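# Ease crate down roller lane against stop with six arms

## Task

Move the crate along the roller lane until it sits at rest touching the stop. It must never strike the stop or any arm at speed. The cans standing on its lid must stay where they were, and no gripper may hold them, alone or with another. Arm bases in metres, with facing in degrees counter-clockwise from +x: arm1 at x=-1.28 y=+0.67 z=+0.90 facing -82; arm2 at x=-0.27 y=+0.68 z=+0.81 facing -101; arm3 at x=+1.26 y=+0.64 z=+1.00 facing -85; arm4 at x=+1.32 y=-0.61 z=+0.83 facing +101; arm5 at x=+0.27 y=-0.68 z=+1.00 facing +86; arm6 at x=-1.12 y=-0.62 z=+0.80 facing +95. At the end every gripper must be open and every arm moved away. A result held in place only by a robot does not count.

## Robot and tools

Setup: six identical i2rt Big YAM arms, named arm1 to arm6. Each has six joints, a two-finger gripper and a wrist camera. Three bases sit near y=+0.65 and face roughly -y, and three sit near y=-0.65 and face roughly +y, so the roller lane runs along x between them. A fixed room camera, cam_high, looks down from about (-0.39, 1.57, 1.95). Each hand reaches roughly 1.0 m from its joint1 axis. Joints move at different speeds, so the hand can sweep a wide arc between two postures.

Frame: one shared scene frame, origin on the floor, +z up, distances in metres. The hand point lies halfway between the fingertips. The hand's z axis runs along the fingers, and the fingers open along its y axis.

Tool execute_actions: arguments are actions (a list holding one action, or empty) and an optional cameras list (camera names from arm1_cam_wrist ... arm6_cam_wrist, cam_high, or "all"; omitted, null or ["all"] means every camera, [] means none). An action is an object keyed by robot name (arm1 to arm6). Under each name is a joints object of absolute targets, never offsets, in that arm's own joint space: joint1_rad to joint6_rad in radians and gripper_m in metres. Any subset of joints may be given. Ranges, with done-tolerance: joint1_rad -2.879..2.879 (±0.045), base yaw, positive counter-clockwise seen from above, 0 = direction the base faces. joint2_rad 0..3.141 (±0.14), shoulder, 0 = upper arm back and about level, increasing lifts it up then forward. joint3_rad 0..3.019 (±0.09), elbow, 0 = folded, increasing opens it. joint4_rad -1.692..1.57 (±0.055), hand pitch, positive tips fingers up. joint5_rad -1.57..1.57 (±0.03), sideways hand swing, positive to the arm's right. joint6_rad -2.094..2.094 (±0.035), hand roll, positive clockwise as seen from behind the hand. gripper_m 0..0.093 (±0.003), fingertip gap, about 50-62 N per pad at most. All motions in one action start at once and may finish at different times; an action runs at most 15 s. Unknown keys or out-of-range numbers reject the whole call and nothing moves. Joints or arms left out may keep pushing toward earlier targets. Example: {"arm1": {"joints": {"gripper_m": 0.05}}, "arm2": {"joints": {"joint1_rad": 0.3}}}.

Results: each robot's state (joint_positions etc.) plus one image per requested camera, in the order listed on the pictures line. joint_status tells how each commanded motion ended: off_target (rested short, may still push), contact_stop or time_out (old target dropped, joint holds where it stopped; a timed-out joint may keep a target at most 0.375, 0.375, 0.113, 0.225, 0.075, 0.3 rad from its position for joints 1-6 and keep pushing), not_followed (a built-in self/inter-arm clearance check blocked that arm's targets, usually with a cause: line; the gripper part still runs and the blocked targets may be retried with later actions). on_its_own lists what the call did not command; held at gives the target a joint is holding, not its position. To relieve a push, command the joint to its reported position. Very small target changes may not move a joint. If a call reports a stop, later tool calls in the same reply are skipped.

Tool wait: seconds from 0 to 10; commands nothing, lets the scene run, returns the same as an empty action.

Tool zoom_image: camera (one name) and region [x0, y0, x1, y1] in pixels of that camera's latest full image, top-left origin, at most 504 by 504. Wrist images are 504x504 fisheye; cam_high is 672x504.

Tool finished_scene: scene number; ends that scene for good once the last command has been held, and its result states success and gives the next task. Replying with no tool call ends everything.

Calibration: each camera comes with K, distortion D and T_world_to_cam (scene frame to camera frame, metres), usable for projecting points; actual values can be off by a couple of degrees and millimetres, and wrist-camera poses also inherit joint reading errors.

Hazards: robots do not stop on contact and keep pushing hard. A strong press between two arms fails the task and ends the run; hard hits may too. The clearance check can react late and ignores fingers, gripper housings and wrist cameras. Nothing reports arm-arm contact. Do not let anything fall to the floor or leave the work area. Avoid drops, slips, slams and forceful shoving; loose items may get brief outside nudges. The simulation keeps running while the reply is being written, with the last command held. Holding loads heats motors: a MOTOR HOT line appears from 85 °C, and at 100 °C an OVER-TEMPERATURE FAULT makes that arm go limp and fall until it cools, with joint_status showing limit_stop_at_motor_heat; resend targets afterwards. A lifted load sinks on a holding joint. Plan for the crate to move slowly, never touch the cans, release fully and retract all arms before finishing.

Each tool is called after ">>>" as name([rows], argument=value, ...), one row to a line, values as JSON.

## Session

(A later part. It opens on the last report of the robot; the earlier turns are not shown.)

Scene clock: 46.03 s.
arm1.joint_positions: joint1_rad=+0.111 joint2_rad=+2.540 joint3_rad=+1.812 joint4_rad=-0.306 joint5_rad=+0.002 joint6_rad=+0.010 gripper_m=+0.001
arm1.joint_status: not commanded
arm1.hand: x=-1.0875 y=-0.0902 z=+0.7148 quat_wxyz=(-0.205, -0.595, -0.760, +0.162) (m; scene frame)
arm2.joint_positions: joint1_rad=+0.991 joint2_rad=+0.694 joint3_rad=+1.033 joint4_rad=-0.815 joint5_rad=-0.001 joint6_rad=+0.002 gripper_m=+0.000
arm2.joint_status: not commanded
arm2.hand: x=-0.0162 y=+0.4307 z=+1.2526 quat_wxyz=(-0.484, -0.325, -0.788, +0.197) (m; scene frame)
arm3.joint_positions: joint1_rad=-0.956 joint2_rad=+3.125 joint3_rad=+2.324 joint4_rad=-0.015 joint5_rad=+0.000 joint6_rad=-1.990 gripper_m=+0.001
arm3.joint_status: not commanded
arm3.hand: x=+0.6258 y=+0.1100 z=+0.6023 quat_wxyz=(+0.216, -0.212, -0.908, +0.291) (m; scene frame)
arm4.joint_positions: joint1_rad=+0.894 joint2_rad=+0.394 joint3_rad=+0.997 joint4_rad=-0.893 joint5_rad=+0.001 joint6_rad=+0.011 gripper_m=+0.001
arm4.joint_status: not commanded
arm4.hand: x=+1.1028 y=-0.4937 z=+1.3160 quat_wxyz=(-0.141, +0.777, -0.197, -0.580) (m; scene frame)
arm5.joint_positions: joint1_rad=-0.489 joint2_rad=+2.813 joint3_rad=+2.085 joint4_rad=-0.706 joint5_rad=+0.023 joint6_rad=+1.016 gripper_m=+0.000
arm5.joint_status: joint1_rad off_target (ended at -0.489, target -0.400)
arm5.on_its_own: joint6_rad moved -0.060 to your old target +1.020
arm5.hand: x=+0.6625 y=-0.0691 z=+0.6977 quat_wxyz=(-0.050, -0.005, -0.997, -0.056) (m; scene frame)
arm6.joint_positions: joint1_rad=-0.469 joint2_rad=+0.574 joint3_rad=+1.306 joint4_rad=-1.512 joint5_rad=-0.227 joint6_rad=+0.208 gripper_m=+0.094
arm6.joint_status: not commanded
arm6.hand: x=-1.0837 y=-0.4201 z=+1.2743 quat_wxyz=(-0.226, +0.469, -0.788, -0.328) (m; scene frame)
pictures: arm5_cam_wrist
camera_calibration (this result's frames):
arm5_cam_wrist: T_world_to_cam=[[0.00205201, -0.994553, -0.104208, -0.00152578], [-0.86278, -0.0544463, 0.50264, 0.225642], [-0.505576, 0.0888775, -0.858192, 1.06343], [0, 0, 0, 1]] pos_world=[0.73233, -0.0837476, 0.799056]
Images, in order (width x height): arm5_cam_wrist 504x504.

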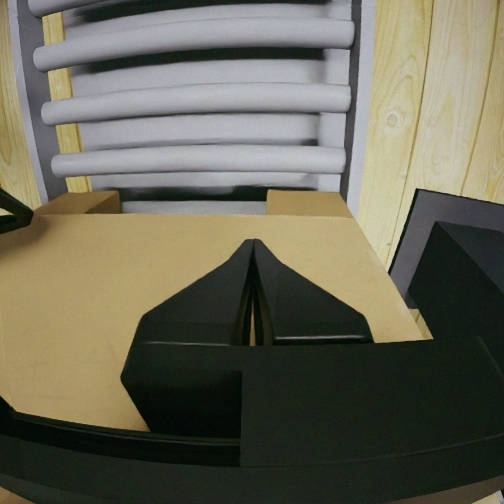

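>>> execute_actions([
  {"arm5":{"joints":{"joint1_rad":-0.52}}},
], cameras=[])

>>> execute_actions([
  {"arm5":{"joints":{"joint1_rad":-0.75}}},
], cameras=["arm3_cam_wrist","arm4_cam_wrist","cam_high"])

Scene clock: 47.53 s.
arm1.joint_positions: joint1_rad=+0.111 joint2_rad=+2.540 joint3_rad=+1.812 joint4_rad=-0.306 joint5_rad=+0.002 joint6_rad=+0.010 gripper_m=+0.001
arm1.joint_status: not commanded
arm1.hand: x=-1.0875 y=-0.0902 z=+0.7148 quat_wxyz=(-0.205, -0.595, -0.760, +0.162) (m; scene frame)
arm2.joint_positions: joint1_rad=+0.991 joint2_rad=+0.694 joint3_rad=+1.033 joint4_rad=-0.815 joint5_rad=-0.001 joint6_rad=+0.002 gripper_m=+0.000
arm2.joint_status: not commanded
arm2.hand: x=-0.0162 y=+0.4307 z=+1.2526 quat_wxyz=(-0.484, -0.325, -0.788, +0.197) (m; scene frame)
arm3.joint_positions: joint1_rad=-0.925 joint2_rad=+3.125 joint3_rad=+2.324 joint4_rad=-0.029 joint5_rad=-0.011 joint6_rad=-1.990 gripper_m=+0.001
arm3.joint_status: not commanded
arm3.hand: x=+0.6458 y=+0.0905 z=+0.6003 quat_wxyz=(+0.203, -0.197, -0.914, +0.292) (m; scene frame)
arm4.joint_positions: joint1_rad=+0.894 joint2_rad=+0.394 joint3_rad=+0.997 joint4_rad=-0.893 joint5_rad=+0.001 joint6_rad=+0.011 gripper_m=+0.001
arm4.joint_status: not commanded
arm4.hand: x=+1.1028 y=-0.4937 z=+1.3160 quat_wxyz=(-0.141, +0.777, -0.197, -0.580) (m; scene frame)
arm5.joint_positions: joint1_rad=-0.578 joint2_rad=+2.813 joint3_rad=+2.067 joint4_rad=-0.719 joint5_rad=+0.016 joint6_rad=+0.995 gripper_m=+0.000
arm5.joint_status: joint1_rad off_target (ended at -0.578, target -0.520)
arm5.hand: x=+0.7064 y=-0.1147 z=+0.6917 quat_wxyz=(-0.041, -0.038, -0.998, -0.043) (m; scene frame)
arm6.joint_positions: joint1_rad=-0.469 joint2_rad=+0.574 joint3_rad=+1.306 joint4_rad=-1.512 joint5_rad=-0.227 joint6_rad=+0.208 gripper_m=+0.094
arm6.joint_status: not commanded
arm6.hand: x=-1.0837 y=-0.4201 z=+1.2743 quat_wxyz=(-0.226, +0.469, -0.788, -0.328) (m; scene frame)
pictures: none
No camera images: the call's "cameras" was empty. Leave "cameras" out to get every camera's image.

Scene clock: 48.97 s.
arm1.joint_positions: joint1_rad=+0.111 joint2_rad=+2.540 joint3_rad=+1.812 joint4_rad=-0.306 joint5_rad=+0.002 joint6_rad=+0.010 gripper_m=+0.001
arm1.joint_status: not commanded
arm1.hand: x=-1.0875 y=-0.0902 z=+0.7148 quat_wxyz=(-0.205, -0.595, -0.760, +0.162) (m; scene frame)
arm2.joint_positions: joint1_rad=+0.991 joint2_rad=+0.694 joint3_rad=+1.033 joint4_rad=-0.815 joint5_rad=-0.001 joint6_rad=+0.002 gripper_m=+0.000
arm2.joint_status: not commanded
arm2.hand: x=-0.0162 y=+0.4307 z=+1.2526 quat_wxyz=(-0.484, -0.325, -0.788, +0.197) (m; scene frame)
arm3.joint_positions: joint1_rad=-0.900 joint2_rad=+3.125 joint3_rad=+2.317 joint4_rad=-0.040 joint5_rad=-0.013 joint6_rad=-1.990 gripper_m=+0.001
arm3.joint_status: not commanded
arm3.hand: x=+0.6642 y=+0.0786 z=+0.5955 quat_wxyz=(+0.194, -0.186, -0.919, +0.288) (m; scene frame)
arm4.joint_positions: joint1_rad=+0.894 joint2_rad=+0.394 joint3_rad=+0.997 joint4_rad=-0.893 joint5_rad=+0.001 joint6_rad=+0.011 gripper_m=+0.001
arm4.joint_status: not commanded
arm4.hand: x=+1.1028 y=-0.4937 z=+1.3160 quat_wxyz=(-0.141, +0.777, -0.197, -0.580) (m; scene frame)
arm5.joint_positions: joint1_rad=-0.745 joint2_rad=+2.814 joint3_rad=+2.055 joint4_rad=-0.742 joint5_rad=+0.001 joint6_rad=+1.011 gripper_m=+0.000
arm5.joint_status: all done
arm5.hand: x=+0.7835 y=-0.2014 z=+0.6868 quat_wxyz=(-0.026, -0.129, -0.991, -0.031) (m; scene frame)
arm6.joint_positions: joint1_rad=-0.469 joint2_rad=+0.574 joint3_rad=+1.306 joint4_rad=-1.512 joint5_rad=-0.227 joint6_rad=+0.208 gripper_m=+0.094
arm6.joint_status: not commanded
arm6.hand: x=-1.0837 y=-0.4201 z=+1.2743 quat_wxyz=(-0.226, +0.469, -0.788, -0.328) (m; scene frame)
pictures: arm3_cam_wrist, arm4_cam_wrist, cam_high
camera_calibration (this result's frames):
arm3_cam_wrist: T_world_to_cam=[[-0.225823, -0.761019, 0.608157, -0.157957], [-0.417922, 0.639598, 0.645178, -0.151517], [-0.879969, -0.108466, -0.462483, 0.99117], [0, 0, 0, 1]] pos_world=[0.773206, 0.08421, 0.652217]
arm4_cam_wrist: T_world_to_cam=[[0.476251, 0.879143, -0.0171099, -0.0666903], [0.684618, -0.382944, -0.620203, -0.122293], [-0.551799, 0.283659, -0.784255, 1.90071], [0, 0, 0, 1]] pos_world=[1.1643, -0.527355, 1.41366]
Images, in order (width x height): arm3_cam_wrist 504x504, arm4_cam_wrist 504x504, cam_high 672x504.

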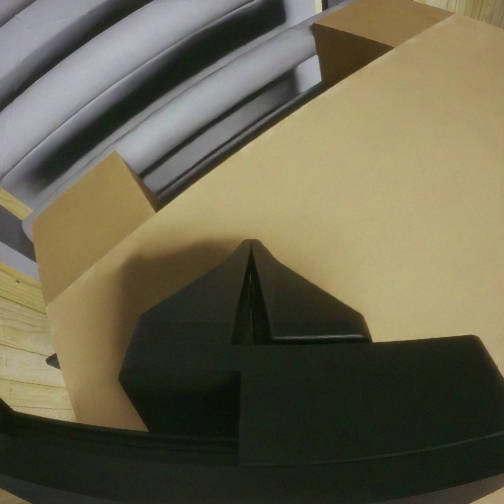

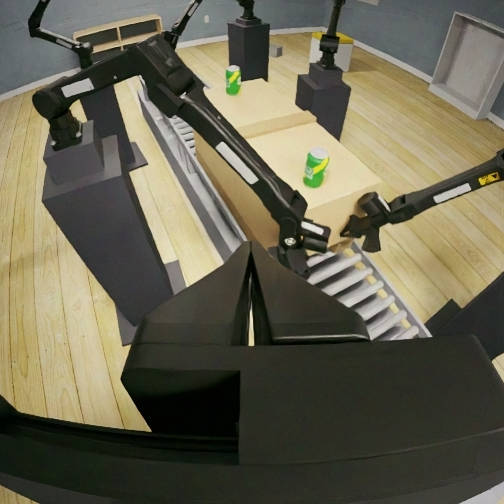

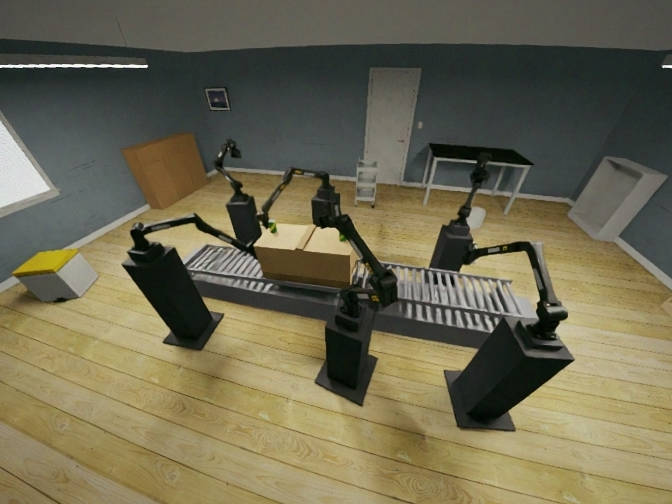

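>>> execute_actions([
  {"arm5":{"joints":{"joint1_rad":-1.2}},"arm3":{"joints":{"joint1_rad":-0.85,"joint4_rad":-0.1}}},
], cameras=[])

>>> execute_actions([
  {"arm3":{"joints":{"joint1_rad":-0.67,"joint4_rad":-0.25}},"arm4":{"joints":{"joint1_rad":0.2}}},
], cameras=["arm3_cam_wrist"])

>>> execute_actions([
  {"arm3":{"joints":{"joint1_rad":-0.48,"joint4_rad":-0.4,"joint6_rad":-1.85}}},
], cameras=["arm3_cam_wrist"])

>>> execute_actions([
  {"arm3":{"joints":{"joint1_rad":-0.28,"joint4_rad":-0.5,"joint6_rad":-1.65}}},
], cameras=["arm3_cam_wrist","arm4_cam_wrist"])

Scene clock: 51.33 s.
arm1.joint_positions: joint1_rad=+0.111 joint2_rad=+2.540 joint3_rad=+1.812 joint4_rad=-0.306 joint5_rad=+0.002 joint6_rad=+0.010 gripper_m=+0.001
arm1.joint_status: not commanded
arm1.hand: x=-1.0875 y=-0.0902 z=+0.7148 quat_wxyz=(-0.205, -0.595, -0.760, +0.162) (m; scene frame)
arm2.joint_positions: joint1_rad=+0.991 joint2_rad=+0.694 joint3_rad=+1.033 joint4_rad=-0.815 joint5_rad=-0.001 joint6_rad=+0.002 gripper_m=+0.000
arm2.joint_status: not commanded
arm2.hand: x=-0.0162 y=+0.4307 z=+1.2526 quat_wxyz=(-0.484, -0.325, -0.788, +0.197) (m; scene frame)
arm3.joint_positions: joint1_rad=-0.727 joint2_rad=+3.125 joint3_rad=+2.314 joint4_rad=-0.104 joint5_rad=-0.001 joint6_rad=-1.990 gripper_m=+0.001
arm3.joint_status: joint1_rad off_target (ended at -0.727, target -0.850); the others done
arm3.hand: x=+0.7774 y=-0.0047 z=+0.5856 quat_wxyz=(+0.156, -0.109, -0.942, +0.275) (m; scene frame)
arm4.joint_positions: joint1_rad=+0.894 joint2_rad=+0.394 joint3_rad=+0.997 joint4_rad=-0.893 joint5_rad=+0.001 joint6_rad=+0.011 gripper_m=+0.001
arm4.joint_status: not commanded
arm4.hand: x=+1.1028 y=-0.4937 z=+1.3160 quat_wxyz=(-0.141, +0.777, -0.197, -0.580) (m; scene frame)
arm5.joint_positions: joint1_rad=-1.196 joint2_rad=+2.814 joint3_rad=+2.055 joint4_rad=-0.742 joint5_rad=+0.000 joint6_rad=+1.012 gripper_m=+0.000
arm5.joint_status: all done
arm5.hand: x=+0.9393 y=-0.4704 z=+0.6858 quat_wxyz=(-0.030, -0.348, -0.937, -0.026) (m; scene frame)
arm6.joint_positions: joint1_rad=-0.469 joint2_rad=+0.574 joint3_rad=+1.306 joint4_rad=-1.512 joint5_rad=-0.227 joint6_rad=+0.208 gripper_m=+0.094
arm6.joint_status: not commanded
arm6.hand: x=-1.0837 y=-0.4201 z=+1.2743 quat_wxyz=(-0.226, +0.469, -0.788, -0.328) (m; scene frame)
pictures: none
No camera images: the call's "cameras" was empty. Leave "cameras" out to get every camera's image.

Scene clock: 53.20 s.
arm1.joint_positions: joint1_rad=+0.111 joint2_rad=+2.540 joint3_rad=+1.812 joint4_rad=-0.306 joint5_rad=+0.002 joint6_rad=+0.010 gripper_m=+0.001
arm1.joint_status: not commanded
arm1.hand: x=-1.0875 y=-0.0902 z=+0.7148 quat_wxyz=(-0.205, -0.595, -0.760, +0.162) (m; scene frame)
arm2.joint_positions: joint1_rad=+0.991 joint2_rad=+0.694 joint3_rad=+1.033 joint4_rad=-0.815 joint5_rad=-0.001 joint6_rad=+0.002 gripper_m=+0.000
arm2.joint_status: not commanded
arm2.hand: x=-0.0162 y=+0.4307 z=+1.2526 quat_wxyz=(-0.484, -0.325, -0.788, +0.197) (m; scene frame)
arm3.joint_positions: joint1_rad=-0.498 joint2_rad=+3.125 joint3_rad=+2.314 joint4_rad=-0.261 joint5_rad=+0.000 joint6_rad=-1.990 gripper_m=+0.001
arm3.joint_status: joint1_rad off_target (ended at -0.498, target -0.670); the others done
arm3.hand: x=+0.9508 y=-0.0696 z=+0.5672 quat_wxyz=(+0.093, -0.001, -0.970, +0.224) (m; scene frame)
arm4.joint_positions: joint1_rad=+0.207 joint2_rad=+0.394 joint3_rad=+0.997 joint4_rad=-0.893 joint5_rad=+0.001 joint6_rad=+0.010 gripper_m=+0.001
arm4.joint_status: all done
arm4.hand: x=+1.2266 y=-0.3810 z=+1.3160 quat_wxyz=(-0.329, +0.665, -0.447, -0.499) (m; scene frame)
arm5.joint_positions: joint1_rad=-1.196 joint2_rad=+2.814 joint3_rad=+2.055 joint4_rad=-0.742 joint5_rad=+0.000 joint6_rad=+1.012 gripper_m=+0.000
arm5.joint_status: not commanded
arm5.hand: x=+0.9393 y=-0.4704 z=+0.6858 quat_wxyz=(-0.030, -0.348, -0.937, -0.026) (m; scene frame)
arm6.joint_positions: joint1_rad=-0.469 joint2_rad=+0.574 joint3_rad=+1.306 joint4_rad=-1.512 joint5_rad=-0.227 joint6_rad=+0.208 gripper_m=+0.094
arm6.joint_status: not commanded
arm6.hand: x=-1.0837 y=-0.4201 z=+1.2743 quat_wxyz=(-0.226, +0.469, -0.788, -0.328) (m; scene frame)
pictures: arm3_cam_wrist
camera_calibration (this result's frames):
arm3_cam_wrist: T_world_to_cam=[[0.0414746, -0.896058, 0.441995, -0.358165], [-0.688307, 0.295035, 0.662712, 0.304478], [-0.724233, -0.331714, -0.604527, 1.13113], [0, 0, 0, 1]] pos_world=[1.04363, -0.0355555, 0.640326]
Images, in order (width x height): arm3_cam_wrist 504x504.

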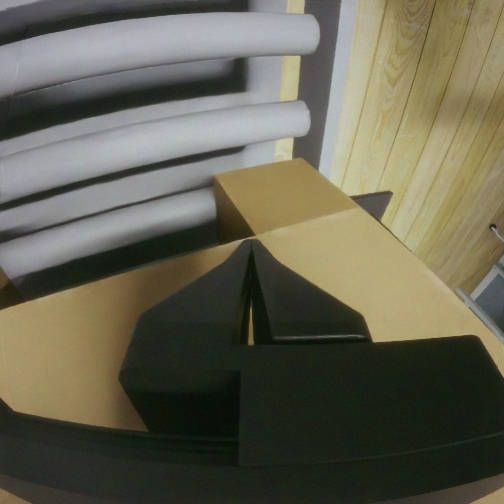

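Scene clock: 55.23 s.
arm1.joint_positions: joint1_rad=+0.111 joint2_rad=+2.540 joint3_rad=+1.812 joint4_rad=-0.306 joint5_rad=+0.002 joint6_rad=+0.010 gripper_m=+0.001
arm1.joint_status: not commanded
arm1.hand: x=-1.0875 y=-0.0902 z=+0.7148 quat_wxyz=(-0.205, -0.595, -0.760, +0.162) (m; scene frame)
arm2.joint_positions: joint1_rad=+0.991 joint2_rad=+0.694 joint3_rad=+1.033 joint4_rad=-0.815 joint5_rad=-0.001 joint6_rad=+0.002 gripper_m=+0.000
arm2.joint_status: not commanded
arm2.hand: x=-0.0162 y=+0.4307 z=+1.2526 quat_wxyz=(-0.484, -0.325, -0.788, +0.197) (m; scene frame)
arm3.joint_positions: joint1_rad=-0.304 joint2_rad=+3.125 joint3_rad=+2.316 joint4_rad=-0.410 joint5_rad=+0.000 joint6_rad=-1.862 gripper_m=+0.001
arm3.joint_status: joint1_rad off_target (ended at -0.304, target -0.480); the others done
arm3.hand: x=+1.1023 y=-0.0861 z=+0.5552 quat_wxyz=(+0.037, +0.032, -0.985, +0.168) (m; scene frame)
arm4.joint_positions: joint1_rad=+0.207 joint2_rad=+0.394 joint3_rad=+0.997 joint4_rad=-0.893 joint5_rad=+0.001 joint6_rad=+0.010 gripper_m=+0.001
arm4.joint_status: not commanded
arm4.hand: x=+1.2266 y=-0.3810 z=+1.3160 quat_wxyz=(-0.329, +0.665, -0.447, -0.499) (m; scene frame)
arm5.joint_positions: joint1_rad=-1.196 joint2_rad=+2.814 joint3_rad=+2.055 joint4_rad=-0.742 joint5_rad=+0.000 joint6_rad=+1.012 gripper_m=+0.000
arm5.joint_status: not commanded
arm5.hand: x=+0.9393 y=-0.4704 z=+0.6858 quat_wxyz=(-0.030, -0.348, -0.937, -0.026) (m; scene frame)
arm6.joint_positions: joint1_rad=-0.469 joint2_rad=+0.574 joint3_rad=+1.306 joint4_rad=-1.512 joint5_rad=-0.227 joint6_rad=+0.208 gripper_m=+0.094
arm6.joint_status: not commanded
arm6.hand: x=-1.0837 y=-0.4201 z=+1.2743 quat_wxyz=(-0.226, +0.469, -0.788, -0.328) (m; scene frame)
pictures: arm3_cam_wrist
camera_calibration (this result's frames):
arm3_cam_wrist: T_world_to_cam=[[0.076295, -0.938721, 0.336129, -0.357228], [-0.768404, 0.159472, 0.619777, 0.521978], [-0.635401, -0.305569, -0.70915, 1.19055], [0, 0, 0, 1]] pos_world=[1.18482, -0.0547839, 0.640842]
Images, in order (width x height): arm3_cam_wrist 504x504.

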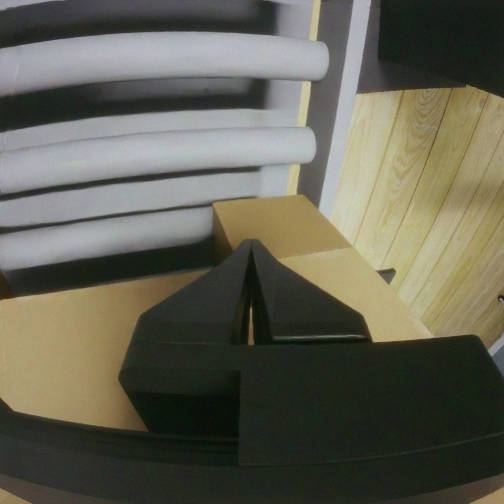

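Scene clock: 57.23 s.
arm1.joint_positions: joint1_rad=+0.111 joint2_rad=+2.540 joint3_rad=+1.812 joint4_rad=-0.306 joint5_rad=+0.002 joint6_rad=+0.010 gripper_m=+0.001
arm1.joint_status: not commanded
arm1.hand: x=-1.0875 y=-0.0902 z=+0.7148 quat_wxyz=(-0.205, -0.595, -0.760, +0.162) (m; scene frame)
arm2.joint_positions: joint1_rad=+0.991 joint2_rad=+0.694 joint3_rad=+1.033 joint4_rad=-0.815 joint5_rad=-0.001 joint6_rad=+0.002 gripper_m=+0.000
arm2.joint_status: not commanded
arm2.hand: x=-0.0162 y=+0.4307 z=+1.2526 quat_wxyz=(-0.484, -0.325, -0.788, +0.197) (m; scene frame)
arm3.joint_positions: joint1_rad=-0.095 joint2_rad=+3.125 joint3_rad=+2.322 joint4_rad=-0.499 joint5_rad=+0.000 joint6_rad=-1.662 gripper_m=+0.001
arm3.joint_status: joint1_rad off_target (ended at -0.095, target -0.280); the others done
arm3.hand: x=+1.2579 y=-0.0867 z=+0.5528 quat_wxyz=(-0.001, +0.037, -0.991, +0.132) (m; scene frame)
arm4.joint_positions: joint1_rad=+0.207 joint2_rad=+0.394 joint3_rad=+0.997 joint4_rad=-0.893 joint5_rad=+0.001 joint6_rad=+0.010 gripper_m=+0.001
arm4.joint_status: not commanded
arm4.hand: x=+1.2266 y=-0.3810 z=+1.3160 quat_wxyz=(-0.329, +0.665, -0.447, -0.499) (m; scene frame)
arm5.joint_positions: joint1_rad=-1.196 joint2_rad=+2.814 joint3_rad=+2.055 joint4_rad=-0.742 joint5_rad=+0.000 joint6_rad=+1.012 gripper_m=+0.000
arm5.joint_status: not commanded
arm5.hand: x=+0.9393 y=-0.4704 z=+0.6858 quat_wxyz=(-0.030, -0.348, -0.937, -0.026) (m; scene frame)
arm6.joint_positions: joint1_rad=-0.469 joint2_rad=+0.574 joint3_rad=+1.306 joint4_rad=-1.512 joint5_rad=-0.227 joint6_rad=+0.208 gripper_m=+0.094
arm6.joint_status: not commanded
arm6.hand: x=-1.0837 y=-0.4201 z=+1.2743 quat_wxyz=(-0.226, +0.469, -0.788, -0.328) (m; scene frame)
pictures: arm3_cam_wrist, arm4_cam_wrist
camera_calibration (this result's frames):
arm3_cam_wrist: T_world_to_cam=[[0.0729774, -0.960086, 0.270018, -0.329964], [-0.812936, 0.0995785, 0.573776, 0.719426], [-0.577762, -0.26138, -0.773221, 1.25428], [0, 0, 0, 1]] pos_world=[1.3336, -0.0605891, 0.646143]
arm4_cam_wrist: T_world_to_cam=[[0.925581, 0.37819, -0.0164833, -0.967531], [0.287164, -0.729843, -0.620376, 0.191676], [-0.246651, 0.569475, -0.784131, 1.67157], [0, 0, 0, 1]] pos_world=[1.25278, -0.446111, 1.41369]
Images, in order (width x height): arm3_cam_wrist 504x504, arm4_cam_wrist 504x504.

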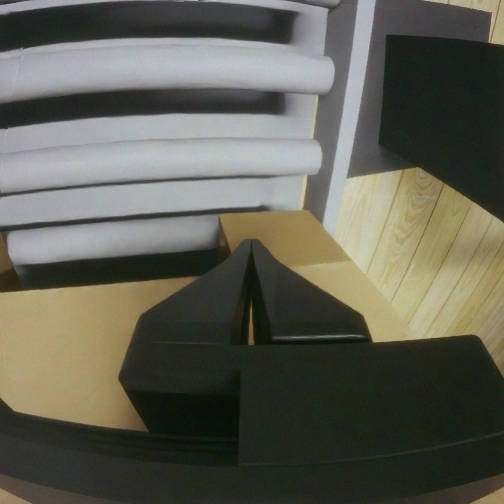

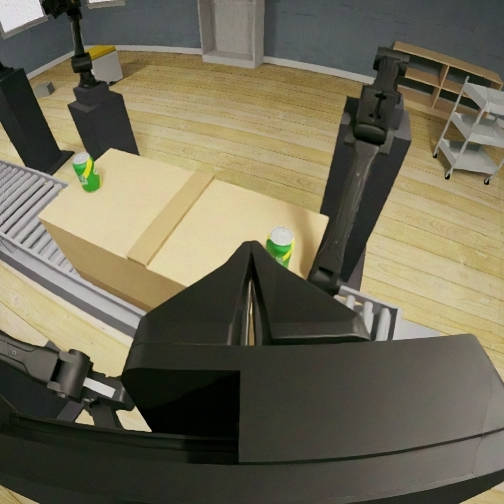

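>>> execute_actions([
  {"arm3":{"joints":{"joint1_rad":-0.08,"joint4_rad":-0.6,"joint6_rad":-1.45}},"arm4":{"joints":{"joint1_rad":-0.3,"joint4_rad":-1.3}}},
], cameras=["arm3_cam_wrist"])

>>> execute_actions([
  {"arm3":{"joints":{"joint1_rad":0.08,"joint6_rad":-1.3}}},
], cameras=["arm3_cam_wrist","arm4_cam_wrist"])

Scene clock: 59.60 s.
arm1.joint_positions: joint1_rad=+0.111 joint2_rad=+2.540 joint3_rad=+1.812 joint4_rad=-0.306 joint5_rad=+0.002 joint6_rad=+0.010 gripper_m=+0.001
arm1.joint_status: not commanded
arm1.hand: x=-1.0875 y=-0.0902 z=+0.7148 quat_wxyz=(-0.205, -0.595, -0.760, +0.162) (m; scene frame)
arm2.joint_positions: joint1_rad=+0.991 joint2_rad=+0.694 joint3_rad=+1.033 joint4_rad=-0.815 joint5_rad=-0.001 joint6_rad=+0.002 gripper_m=+0.000
arm2.joint_status: not commanded
arm2.hand: x=-0.0162 y=+0.4307 z=+1.2526 quat_wxyz=(-0.484, -0.325, -0.788, +0.197) (m; scene frame)
arm3.joint_positions: joint1_rad=+0.090 joint2_rad=+3.125 joint3_rad=+2.325 joint4_rad=-0.592 joint5_rad=+0.000 joint6_rad=-1.462 gripper_m=+0.001
arm3.joint_status: joint1_rad off_target (ended at +0.090, target -0.080); the others done
arm3.hand: x=+1.3890 y=-0.0564 z=+0.5511 quat_wxyz=(-0.020, +0.030, -0.996, +0.087) (m; scene frame)
arm4.joint_positions: joint1_rad=-0.292 joint2_rad=+0.394 joint3_rad=+0.997 joint4_rad=-1.292 joint5_rad=+0.001 joint6_rad=+0.009 gripper_m=+0.001
arm4.joint_status: all done
arm4.hand: x=+1.3435 y=-0.4089 z=+1.2300 quat_wxyz=(-0.316, +0.603, -0.674, -0.287) (m; scene frame)
arm5.joint_positions: joint1_rad=-1.196 joint2_rad=+2.814 joint3_rad=+2.055 joint4_rad=-0.742 joint5_rad=+0.000 joint6_rad=+1.012 gripper_m=+0.000
arm5.joint_status: not commanded
arm5.hand: x=+0.9393 y=-0.4704 z=+0.6858 quat_wxyz=(-0.030, -0.348, -0.937, -0.026) (m; scene frame)
arm6.joint_positions: joint1_rad=-0.469 joint2_rad=+0.574 joint3_rad=+1.306 joint4_rad=-1.512 joint5_rad=-0.227 joint6_rad=+0.208 gripper_m=+0.094
arm6.joint_status: not commanded
arm6.hand: x=-1.0837 y=-0.4201 z=+1.2743 quat_wxyz=(-0.226, +0.469, -0.788, -0.328) (m; scene frame)
pictures: arm3_cam_wrist
camera_calibration (this result's frames):
arm3_cam_wrist: T_world_to_cam=[[0.0555963, -0.981508, 0.183169, -0.239117], [-0.833125, 0.0555044, 0.550292, 0.862455], [-0.550283, -0.183197, -0.814633, 1.32571], [0, 0, 0, 1]] pos_world=[1.46134, -0.0396999, 0.649161]
Images, in order (width x height): arm3_cam_wrist 504x504.

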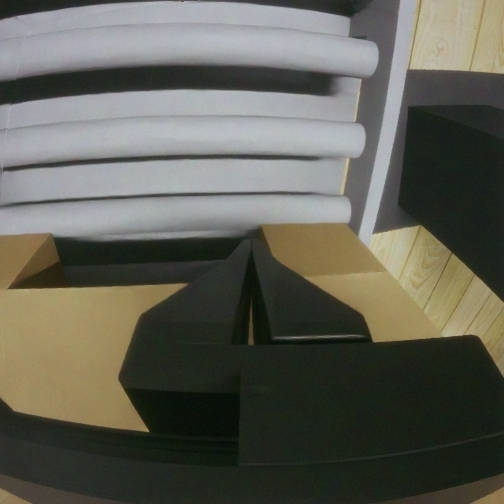

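Scene clock: 61.47 s.
arm1.joint_positions: joint1_rad=+0.111 joint2_rad=+2.540 joint3_rad=+1.812 joint4_rad=-0.306 joint5_rad=+0.002 joint6_rad=+0.010 gripper_m=+0.001
arm1.joint_status: not commanded
arm1.hand: x=-1.0875 y=-0.0902 z=+0.7148 quat_wxyz=(-0.205, -0.595, -0.760, +0.162) (m; scene frame)
arm2.joint_positions: joint1_rad=+0.991 joint2_rad=+0.694 joint3_rad=+1.033 joint4_rad=-0.815 joint5_rad=-0.001 joint6_rad=+0.002 gripper_m=+0.000
arm2.joint_status: not commanded
arm2.hand: x=-0.0162 y=+0.4307 z=+1.2526 quat_wxyz=(-0.484, -0.325, -0.788, +0.197) (m; scene frame)
arm3.joint_positions: joint1_rad=+0.224 joint2_rad=+3.125 joint3_rad=+2.346 joint4_rad=-0.592 joint5_rad=+0.000 joint6_rad=-1.312 gripper_m=+0.001
arm3.joint_status: joint1_rad off_target (ended at +0.224, target +0.080); the others done
arm3.hand: x=+1.4848 y=-0.0439 z=+0.5590 quat_wxyz=(-0.035, +0.022, -0.995, +0.094) (m; scene frame)
arm4.joint_positions: joint1_rad=-0.292 joint2_rad=+0.394 joint3_rad=+0.997 joint4_rad=-1.292 joint5_rad=+0.001 joint6_rad=+0.009 gripper_m=+0.001
arm4.joint_status: not commanded
arm4.hand: x=+1.3435 y=-0.4089 z=+1.2300 quat_wxyz=(-0.316, +0.603, -0.674, -0.287) (m; scene frame)
arm5.joint_positions: joint1_rad=-1.196 joint2_rad=+2.814 joint3_rad=+2.055 joint4_rad=-0.742 joint5_rad=+0.000 joint6_rad=+1.012 gripper_m=+0.000
arm5.joint_status: not commanded
arm5.hand: x=+0.9393 y=-0.4704 z=+0.6858 quat_wxyz=(-0.030, -0.348, -0.937, -0.026) (m; scene frame)
arm6.joint_positions: joint1_rad=-0.469 joint2_rad=+0.574 joint3_rad=+1.306 joint4_rad=-1.512 joint5_rad=-0.227 joint6_rad=+0.208 gripper_m=+0.094
arm6.joint_status: not commanded
arm6.hand: x=-1.0837 y=-0.4201 z=+1.2743 quat_wxyz=(-0.226, +0.469, -0.788, -0.328) (m; scene frame)
pictures: arm3_cam_wrist, arm4_cam_wrist
camera_calibration (this result's frames):
arm3_cam_wrist: T_world_to_cam=[[0.0364817, -0.979699, 0.197125, -0.213003], [-0.849444, 0.0735074, 0.522534, 0.977767], [-0.526416, -0.186509, -0.829518, 1.35985], [0, 0, 0, 1]] pos_world=[1.55417, -0.0269276, 0.659091]
arm4_cam_wrist: T_world_to_cam=[[0.993101, -0.116705, -0.0113922, -1.36595], [-0.115503, -0.956829, -0.266715, 0.0974995], [0.0202267, 0.266191, -0.963708, 1.38715], [0, 0, 0, 1]] pos_world=[1.33973, -0.43537, 1.34725]
Images, in order (width x height): arm3_cam_wrist 504x504, arm4_cam_wrist 504x504.

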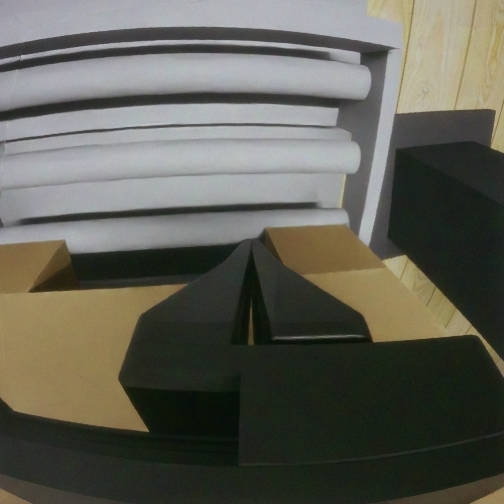

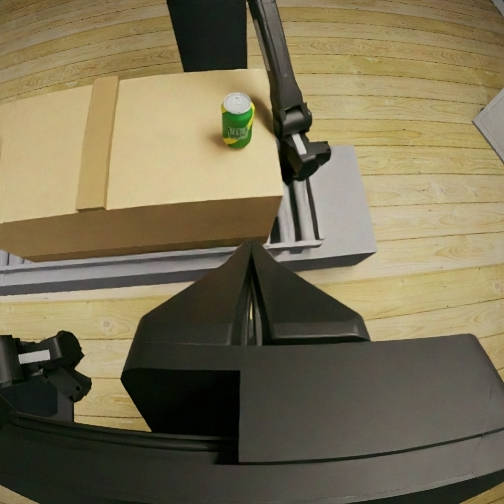

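>>> execute_actions([
  {"arm3":{"joints":{"joint1_rad":0.23,"joint6_rad":-1.15}}},
], cameras=["arm3_cam_wrist"])

>>> execute_actions([
  {"arm3":{"joints":{"joint1_rad":0.32,"joint6_rad":-1.05}}},
], cameras=["arm3_cam_wrist","arm4_cam_wrist"])

Scene clock: 63.73 s.
arm1.joint_positions: joint1_rad=+0.111 joint2_rad=+2.540 joint3_rad=+1.812 joint4_rad=-0.306 joint5_rad=+0.002 joint6_rad=+0.010 gripper_m=+0.001
arm1.joint_status: not commanded
arm1.hand: x=-1.0875 y=-0.0902 z=+0.7148 quat_wxyz=(-0.205, -0.595, -0.760, +0.162) (m; scene frame)
arm2.joint_positions: joint1_rad=+0.991 joint2_rad=+0.694 joint3_rad=+1.033 joint4_rad=-0.815 joint5_rad=-0.001 joint6_rad=+0.002 gripper_m=+0.000
arm2.joint_status: not commanded
arm2.hand: x=-0.0162 y=+0.4307 z=+1.2526 quat_wxyz=(-0.484, -0.325, -0.788, +0.197) (m; scene frame)
arm3.joint_positions: joint1_rad=+0.368 joint2_rad=+3.119 joint3_rad=+2.368 joint4_rad=-0.592 joint5_rad=+0.006 joint6_rad=-1.161 gripper_m=+0.001
arm3.joint_status: joint1_rad off_target (ended at +0.368, target +0.230); the others done
arm3.hand: x=+1.5865 y=-0.0198 z=+0.5725 quat_wxyz=(-0.052, +0.018, -0.993, +0.103) (m; scene frame)
arm4.joint_positions: joint1_rad=-0.292 joint2_rad=+0.394 joint3_rad=+0.997 joint4_rad=-1.292 joint5_rad=+0.001 joint6_rad=+0.009 gripper_m=+0.001
arm4.joint_status: not commanded
arm4.hand: x=+1.3435 y=-0.4089 z=+1.2300 quat_wxyz=(-0.316, +0.603, -0.674, -0.287) (m; scene frame)
arm5.joint_positions: joint1_rad=-1.196 joint2_rad=+2.814 joint3_rad=+2.055 joint4_rad=-0.742 joint5_rad=+0.000 joint6_rad=+1.012 gripper_m=+0.000
arm5.joint_status: not commanded
arm5.hand: x=+0.9393 y=-0.4704 z=+0.6858 quat_wxyz=(-0.030, -0.348, -0.937, -0.026) (m; scene frame)
arm6.joint_positions: joint1_rad=-0.469 joint2_rad=+0.574 joint3_rad=+1.306 joint4_rad=-1.512 joint5_rad=-0.227 joint6_rad=+0.208 gripper_m=+0.094
arm6.joint_status: not commanded
arm6.hand: x=-1.0837 y=-0.4201 z=+1.2743 quat_wxyz=(-0.226, +0.469, -0.788, -0.328) (m; scene frame)
pictures: arm3_cam_wrist
camera_calibration (this result's frames):
arm3_cam_wrist: T_world_to_cam=[[0.0238702, -0.9762, 0.215555, -0.186273], [-0.866548, 0.0873168, 0.491397, 1.10061], [-0.498523, -0.198519, -0.843839, 1.39279], [0, 0, 0, 1]] pos_world=[1.65251, -0.00144684, 0.674607]
Images, in order (width x height): arm3_cam_wrist 504x504.

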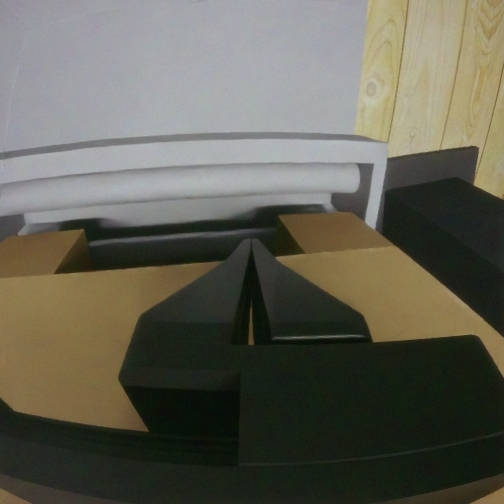

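Scene clock: 65.57 s.
arm1.joint_positions: joint1_rad=+0.111 joint2_rad=+2.540 joint3_rad=+1.812 joint4_rad=-0.306 joint5_rad=+0.002 joint6_rad=+0.010 gripper_m=+0.001
arm1.joint_status: not commanded
arm1.hand: x=-1.0875 y=-0.0902 z=+0.7148 quat_wxyz=(-0.205, -0.595, -0.760, +0.162) (m; scene frame)
arm2.joint_positions: joint1_rad=+0.991 joint2_rad=+0.694 joint3_rad=+1.033 joint4_rad=-0.815 joint5_rad=-0.001 joint6_rad=+0.002 gripper_m=+0.000
arm2.joint_status: not commanded
arm2.hand: x=-0.0162 y=+0.4307 z=+1.2526 quat_wxyz=(-0.484, -0.325, -0.788, +0.197) (m; scene frame)
arm3.joint_positions: joint1_rad=+0.411 joint2_rad=+3.118 joint3_rad=+2.368 joint4_rad=-0.592 joint5_rad=+0.005 joint6_rad=-1.062 gripper_m=+0.001
arm3.joint_status: joint1_rad time_out (moved +0.043 of -0.048); the others done
arm3.on_its_own: joint1_rad reads +0.411 and still pushes toward +0.320 since a time_out
arm3.hand: x=+1.6154 y=-0.0057 z=+0.5735 quat_wxyz=(-0.060, -0.010, -0.993, +0.100) (m; scene frame)
arm4.joint_positions: joint1_rad=-0.292 joint2_rad=+0.394 joint3_rad=+0.997 joint4_rad=-1.292 joint5_rad=+0.001 joint6_rad=+0.009 gripper_m=+0.001
arm4.joint_status: not commanded
arm4.hand: x=+1.3435 y=-0.4089 z=+1.2300 quat_wxyz=(-0.316, +0.603, -0.674, -0.287) (m; scene frame)
arm5.joint_positions: joint1_rad=-1.196 joint2_rad=+2.814 joint3_rad=+2.055 joint4_rad=-0.742 joint5_rad=+0.000 joint6_rad=+1.012 gripper_m=+0.000
arm5.joint_status: not commanded
arm5.hand: x=+0.9393 y=-0.4704 z=+0.6858 quat_wxyz=(-0.030, -0.348, -0.937, -0.026) (m; scene frame)
arm6.joint_positions: joint1_rad=-0.469 joint2_rad=+0.574 joint3_rad=+1.306 joint4_rad=-1.512 joint5_rad=-0.227 joint6_rad=+0.208 gripper_m=+0.094
arm6.joint_status: not commanded
arm6.hand: x=-1.0837 y=-0.4201 z=+1.2743 quat_wxyz=(-0.226, +0.469, -0.788, -0.328) (m; scene frame)
pictures: arm3_cam_wrist, arm4_cam_wrist
camera_calibration (this result's frames):
arm3_cam_wrist: T_world_to_cam=[[-0.0322464, -0.978112, 0.205565, -0.0770243], [-0.871043, 0.128364, 0.474137, 1.1413], [-0.490146, -0.163767, -0.856117, 1.40458], [0, 0, 0, 1]] pos_world=[1.68009, 0.00818287, 0.677181]
arm4_cam_wrist: T_world_to_cam=[[0.993101, -0.116705, -0.0113922, -1.36595], [-0.115503, -0.956829, -0.266715, 0.0974995], [0.0202267, 0.266191, -0.963708, 1.38715], [0, 0, 0, 1]] pos_world=[1.33973, -0.43537, 1.34725]
Images, in order (width x height): arm3_cam_wrist 504x504, arm4_cam_wrist 504x504.

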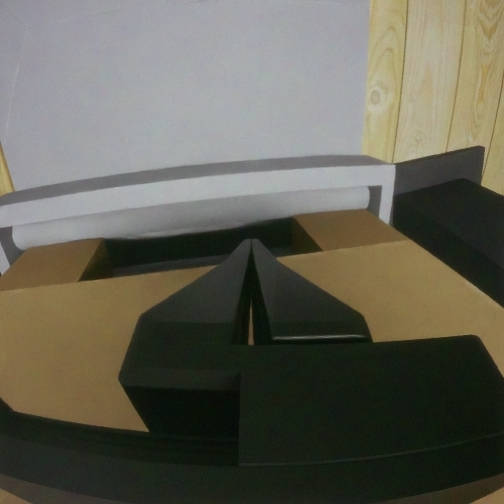

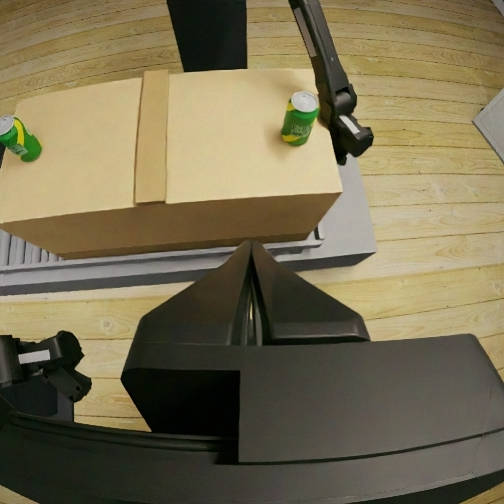

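>>> execute_actions([
  {"arm3":{"joints":{"joint1_rad":0.37}},"arm1":{"joints":{"joint2_rad":1.5}}},
], cameras=["arm3_cam_wrist"])

>>> execute_actions([
  {"arm3":{"joints":{"joint1_rad":0.43}}},
], cameras=["arm3_cam_wrist"])

Scene clock: 68.07 s.
arm1.joint_positions: joint1_rad=+0.111 joint2_rad=+1.507 joint3_rad=+1.850 joint4_rad=-0.301 joint5_rad=+0.002 joint6_rad=+0.010 gripper_m=+0.001
arm1.joint_status: all done
arm1.hand: x=-1.1105 y=+0.0124 z=+1.5434 quat_wxyz=(-0.569, -0.428, -0.548, +0.440) (m; scene frame)
arm2.joint_positions: joint1_rad=+0.991 joint2_rad=+0.694 joint3_rad=+1.033 joint4_rad=-0.815 joint5_rad=-0.001 joint6_rad=+0.002 gripper_m=+0.000
arm2.joint_status: not commanded
arm2.hand: x=-0.0162 y=+0.4307 z=+1.2526 quat_wxyz=(-0.484, -0.325, -0.788, +0.197) (m; scene frame)
arm3.joint_positions: joint1_rad=+0.461 joint2_rad=+3.116 joint3_rad=+2.368 joint4_rad=-0.592 joint5_rad=+0.005 joint6_rad=-1.062 gripper_m=+0.001
arm3.joint_status: joint1_rad off_target (ended at +0.461, target +0.370)
arm3.hand: x=+1.6482 y=+0.0114 z=+0.5757 quat_wxyz=(-0.063, +0.015, -0.993, +0.100) (m; scene frame)
arm4.joint_positions: joint1_rad=-0.292 joint2_rad=+0.394 joint3_rad=+0.997 joint4_rad=-1.292 joint5_rad=+0.001 joint6_rad=+0.009 gripper_m=+0.001
arm4.joint_status: not commanded
arm4.hand: x=+1.3435 y=-0.4089 z=+1.2300 quat_wxyz=(-0.316, +0.603, -0.674, -0.287) (m; scene frame)
arm5.joint_positions: joint1_rad=-1.196 joint2_rad=+2.814 joint3_rad=+2.055 joint4_rad=-0.742 joint5_rad=+0.000 joint6_rad=+1.012 gripper_m=+0.000
arm5.joint_status: not commanded
arm5.hand: x=+0.9393 y=-0.4704 z=+0.6858 quat_wxyz=(-0.030, -0.348, -0.937, -0.026) (m; scene frame)
arm6.joint_positions: joint1_rad=-0.469 joint2_rad=+0.574 joint3_rad=+1.306 joint4_rad=-1.512 joint5_rad=-0.227 joint6_rad=+0.208 gripper_m=+0.094
arm6.joint_status: not commanded
arm6.hand: x=-1.0837 y=-0.4201 z=+1.2743 quat_wxyz=(-0.226, +0.469, -0.788, -0.328) (m; scene frame)
pictures: arm3_cam_wrist
camera_calibration (this result's frames):
arm3_cam_wrist: T_world_to_cam=[[0.0163563, -0.977977, 0.208073, -0.141283], [-0.87716, 0.0858499, 0.472461, 1.17813], [-0.479919, -0.190241, -0.856438, 1.40893], [0, 0, 0, 1]] pos_world=[1.71189, 0.0287222, 0.679436]
Images, in order (width x height): arm3_cam_wrist 504x504.

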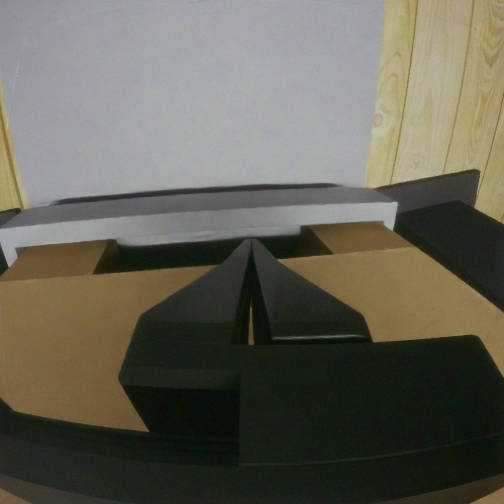

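Scene clock: 69.10 s.
arm1.joint_positions: joint1_rad=+0.111 joint2_rad=+1.507 joint3_rad=+1.850 joint4_rad=-0.301 joint5_rad=+0.002 joint6_rad=+0.010 gripper_m=+0.001
arm1.joint_status: not commanded
arm1.hand: x=-1.1105 y=+0.0124 z=+1.5434 quat_wxyz=(-0.569, -0.428, -0.548, +0.440) (m; scene frame)
arm2.joint_positions: joint1_rad=+0.991 joint2_rad=+0.694 joint3_rad=+1.033 joint4_rad=-0.815 joint5_rad=-0.001 joint6_rad=+0.002 gripper_m=+0.000
arm2.joint_status: not commanded
arm2.hand: x=-0.0162 y=+0.4307 z=+1.2526 quat_wxyz=(-0.484, -0.325, -0.788, +0.197) (m; scene frame)
arm3.joint_positions: joint1_rad=+0.480 joint2_rad=+3.115 joint3_rad=+2.368 joint4_rad=-0.592 joint5_rad=+0.003 joint6_rad=-1.061 gripper_m=+0.001
arm3.joint_status: joint1_rad off_target (ended at +0.480, target +0.430)
arm3.hand: x=+1.6602 y=+0.0183 z=+0.5764 quat_wxyz=(-0.065, +0.024, -0.993, +0.099) (m; scene frame)
arm4.joint_positions: joint1_rad=-0.292 joint2_rad=+0.394 joint3_rad=+0.997 joint4_rad=-1.292 joint5_rad=+0.001 joint6_rad=+0.009 gripper_m=+0.001
arm4.joint_status: not commanded
arm4.hand: x=+1.3435 y=-0.4089 z=+1.2300 quat_wxyz=(-0.316, +0.603, -0.674, -0.287) (m; scene frame)
arm5.joint_positions: joint1_rad=-1.196 joint2_rad=+2.814 joint3_rad=+2.055 joint4_rad=-0.742 joint5_rad=+0.000 joint6_rad=+1.012 gripper_m=+0.000
arm5.joint_status: not commanded
arm5.hand: x=+0.9393 y=-0.4704 z=+0.6858 quat_wxyz=(-0.030, -0.348, -0.937, -0.026) (m; scene frame)
arm6.joint_positions: joint1_rad=-0.469 joint2_rad=+0.574 joint3_rad=+1.306 joint4_rad=-1.512 joint5_rad=-0.227 joint6_rad=+0.208 gripper_m=+0.094
arm6.joint_status: not commanded
arm6.hand: x=-1.0837 y=-0.4201 z=+1.2743 quat_wxyz=(-0.226, +0.469, -0.788, -0.328) (m; scene frame)
pictures: arm3_cam_wrist
camera_calibration (this result's frames):
arm3_cam_wrist: T_world_to_cam=[[0.0339528, -0.977637, 0.207541, -0.163721], [-0.879644, 0.0693427, 0.470551, 1.19327], [-0.474419, -0.198539, -0.857618, 1.40835], [0, 0, 0, 1]] pos_world=[1.72336, 0.0368084, 0.680317]
Images, in order (width x height): arm3_cam_wrist 504x504.

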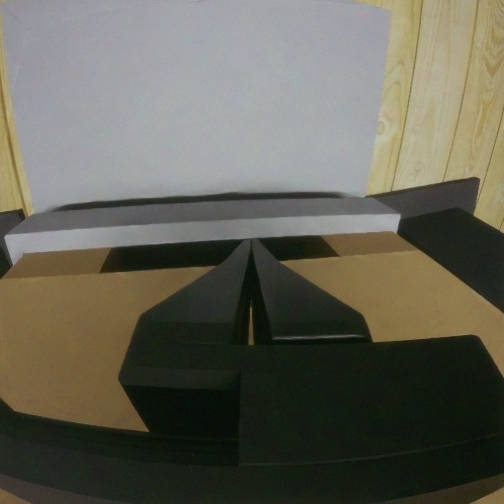

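>>> execute_actions([
  {"arm3":{"joints":{"joint1_rad":1.4,"joint2_rad":2.7}},"arm5":{"joints":{"joint1_rad":-1.6}}},
], cameras=["cam_high"])

>>> finished_scene(scene=1)

Scene clock: 71.87 s.
arm1.joint_positions: joint1_rad=+0.111 joint2_rad=+1.507 joint3_rad=+1.850 joint4_rad=-0.301 joint5_rad=+0.002 joint6_rad=+0.010 gripper_m=+0.001
arm1.joint_status: not commanded
arm1.hand: x=-1.1105 y=+0.0124 z=+1.5434 quat_wxyz=(-0.569, -0.428, -0.548, +0.440) (m; scene frame)
arm2.joint_positions: joint1_rad=+0.991 joint2_rad=+0.694 joint3_rad=+1.033 joint4_rad=-0.815 joint5_rad=-0.001 joint6_rad=+0.002 gripper_m=+0.000
arm2.joint_status: not commanded
arm2.hand: x=-0.0162 y=+0.4307 z=+1.2526 quat_wxyz=(-0.484, -0.325, -0.788, +0.197) (m; scene frame)
arm3.joint_positions: joint1_rad=+1.408 joint2_rad=+2.726 joint3_rad=+2.360 joint4_rad=-0.598 joint5_rad=+0.001 joint6_rad=-1.058 gripper_m=+0.001
arm3.joint_status: all done
arm3.hand: x=+2.1533 y=+0.5693 z=+0.8942 quat_wxyz=(-0.258, +0.445, -0.842, +0.164) (m; scene frame)
arm4.joint_positions: joint1_rad=-0.292 joint2_rad=+0.394 joint3_rad=+0.997 joint4_rad=-1.292 joint5_rad=+0.001 joint6_rad=+0.009 gripper_m=+0.001
arm4.joint_status: not commanded
arm4.hand: x=+1.3435 y=-0.4089 z=+1.2300 quat_wxyz=(-0.316, +0.603, -0.674, -0.287) (m; scene frame)
arm5.joint_positions: joint1_rad=-1.595 joint2_rad=+2.814 joint3_rad=+2.055 joint4_rad=-0.742 joint5_rad=+0.000 joint6_rad=+1.012 gripper_m=+0.000
arm5.joint_status: all done
arm5.hand: x=+0.9669 y=-0.7452 z=+0.6836 quat_wxyz=(-0.032, -0.527, -0.849, -0.021) (m; scene frame)
arm6.joint_positions: joint1_rad=-0.469 joint2_rad=+0.574 joint3_rad=+1.306 joint4_rad=-1.512 joint5_rad=-0.227 joint6_rad=+0.208 gripper_m=+0.094
arm6.joint_status: not commanded
arm6.hand: x=-1.0837 y=-0.4201 z=+1.2743 quat_wxyz=(-0.226, +0.469, -0.788, -0.328) (m; scene frame)
pictures: cam_high
Images, in order (width x height): cam_high 672x504.

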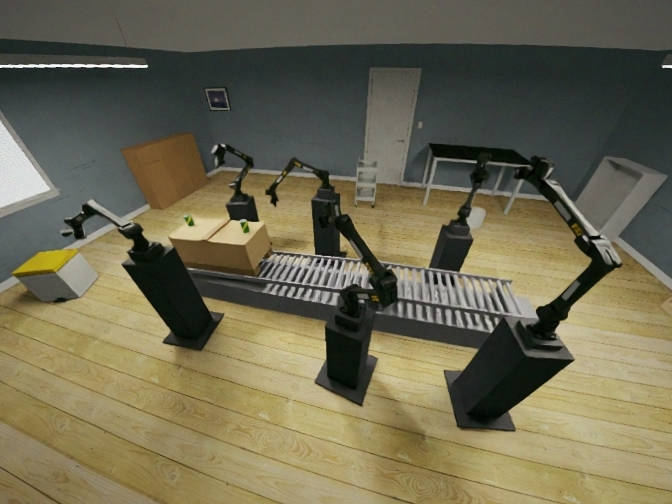

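The scene is finished: the task was done.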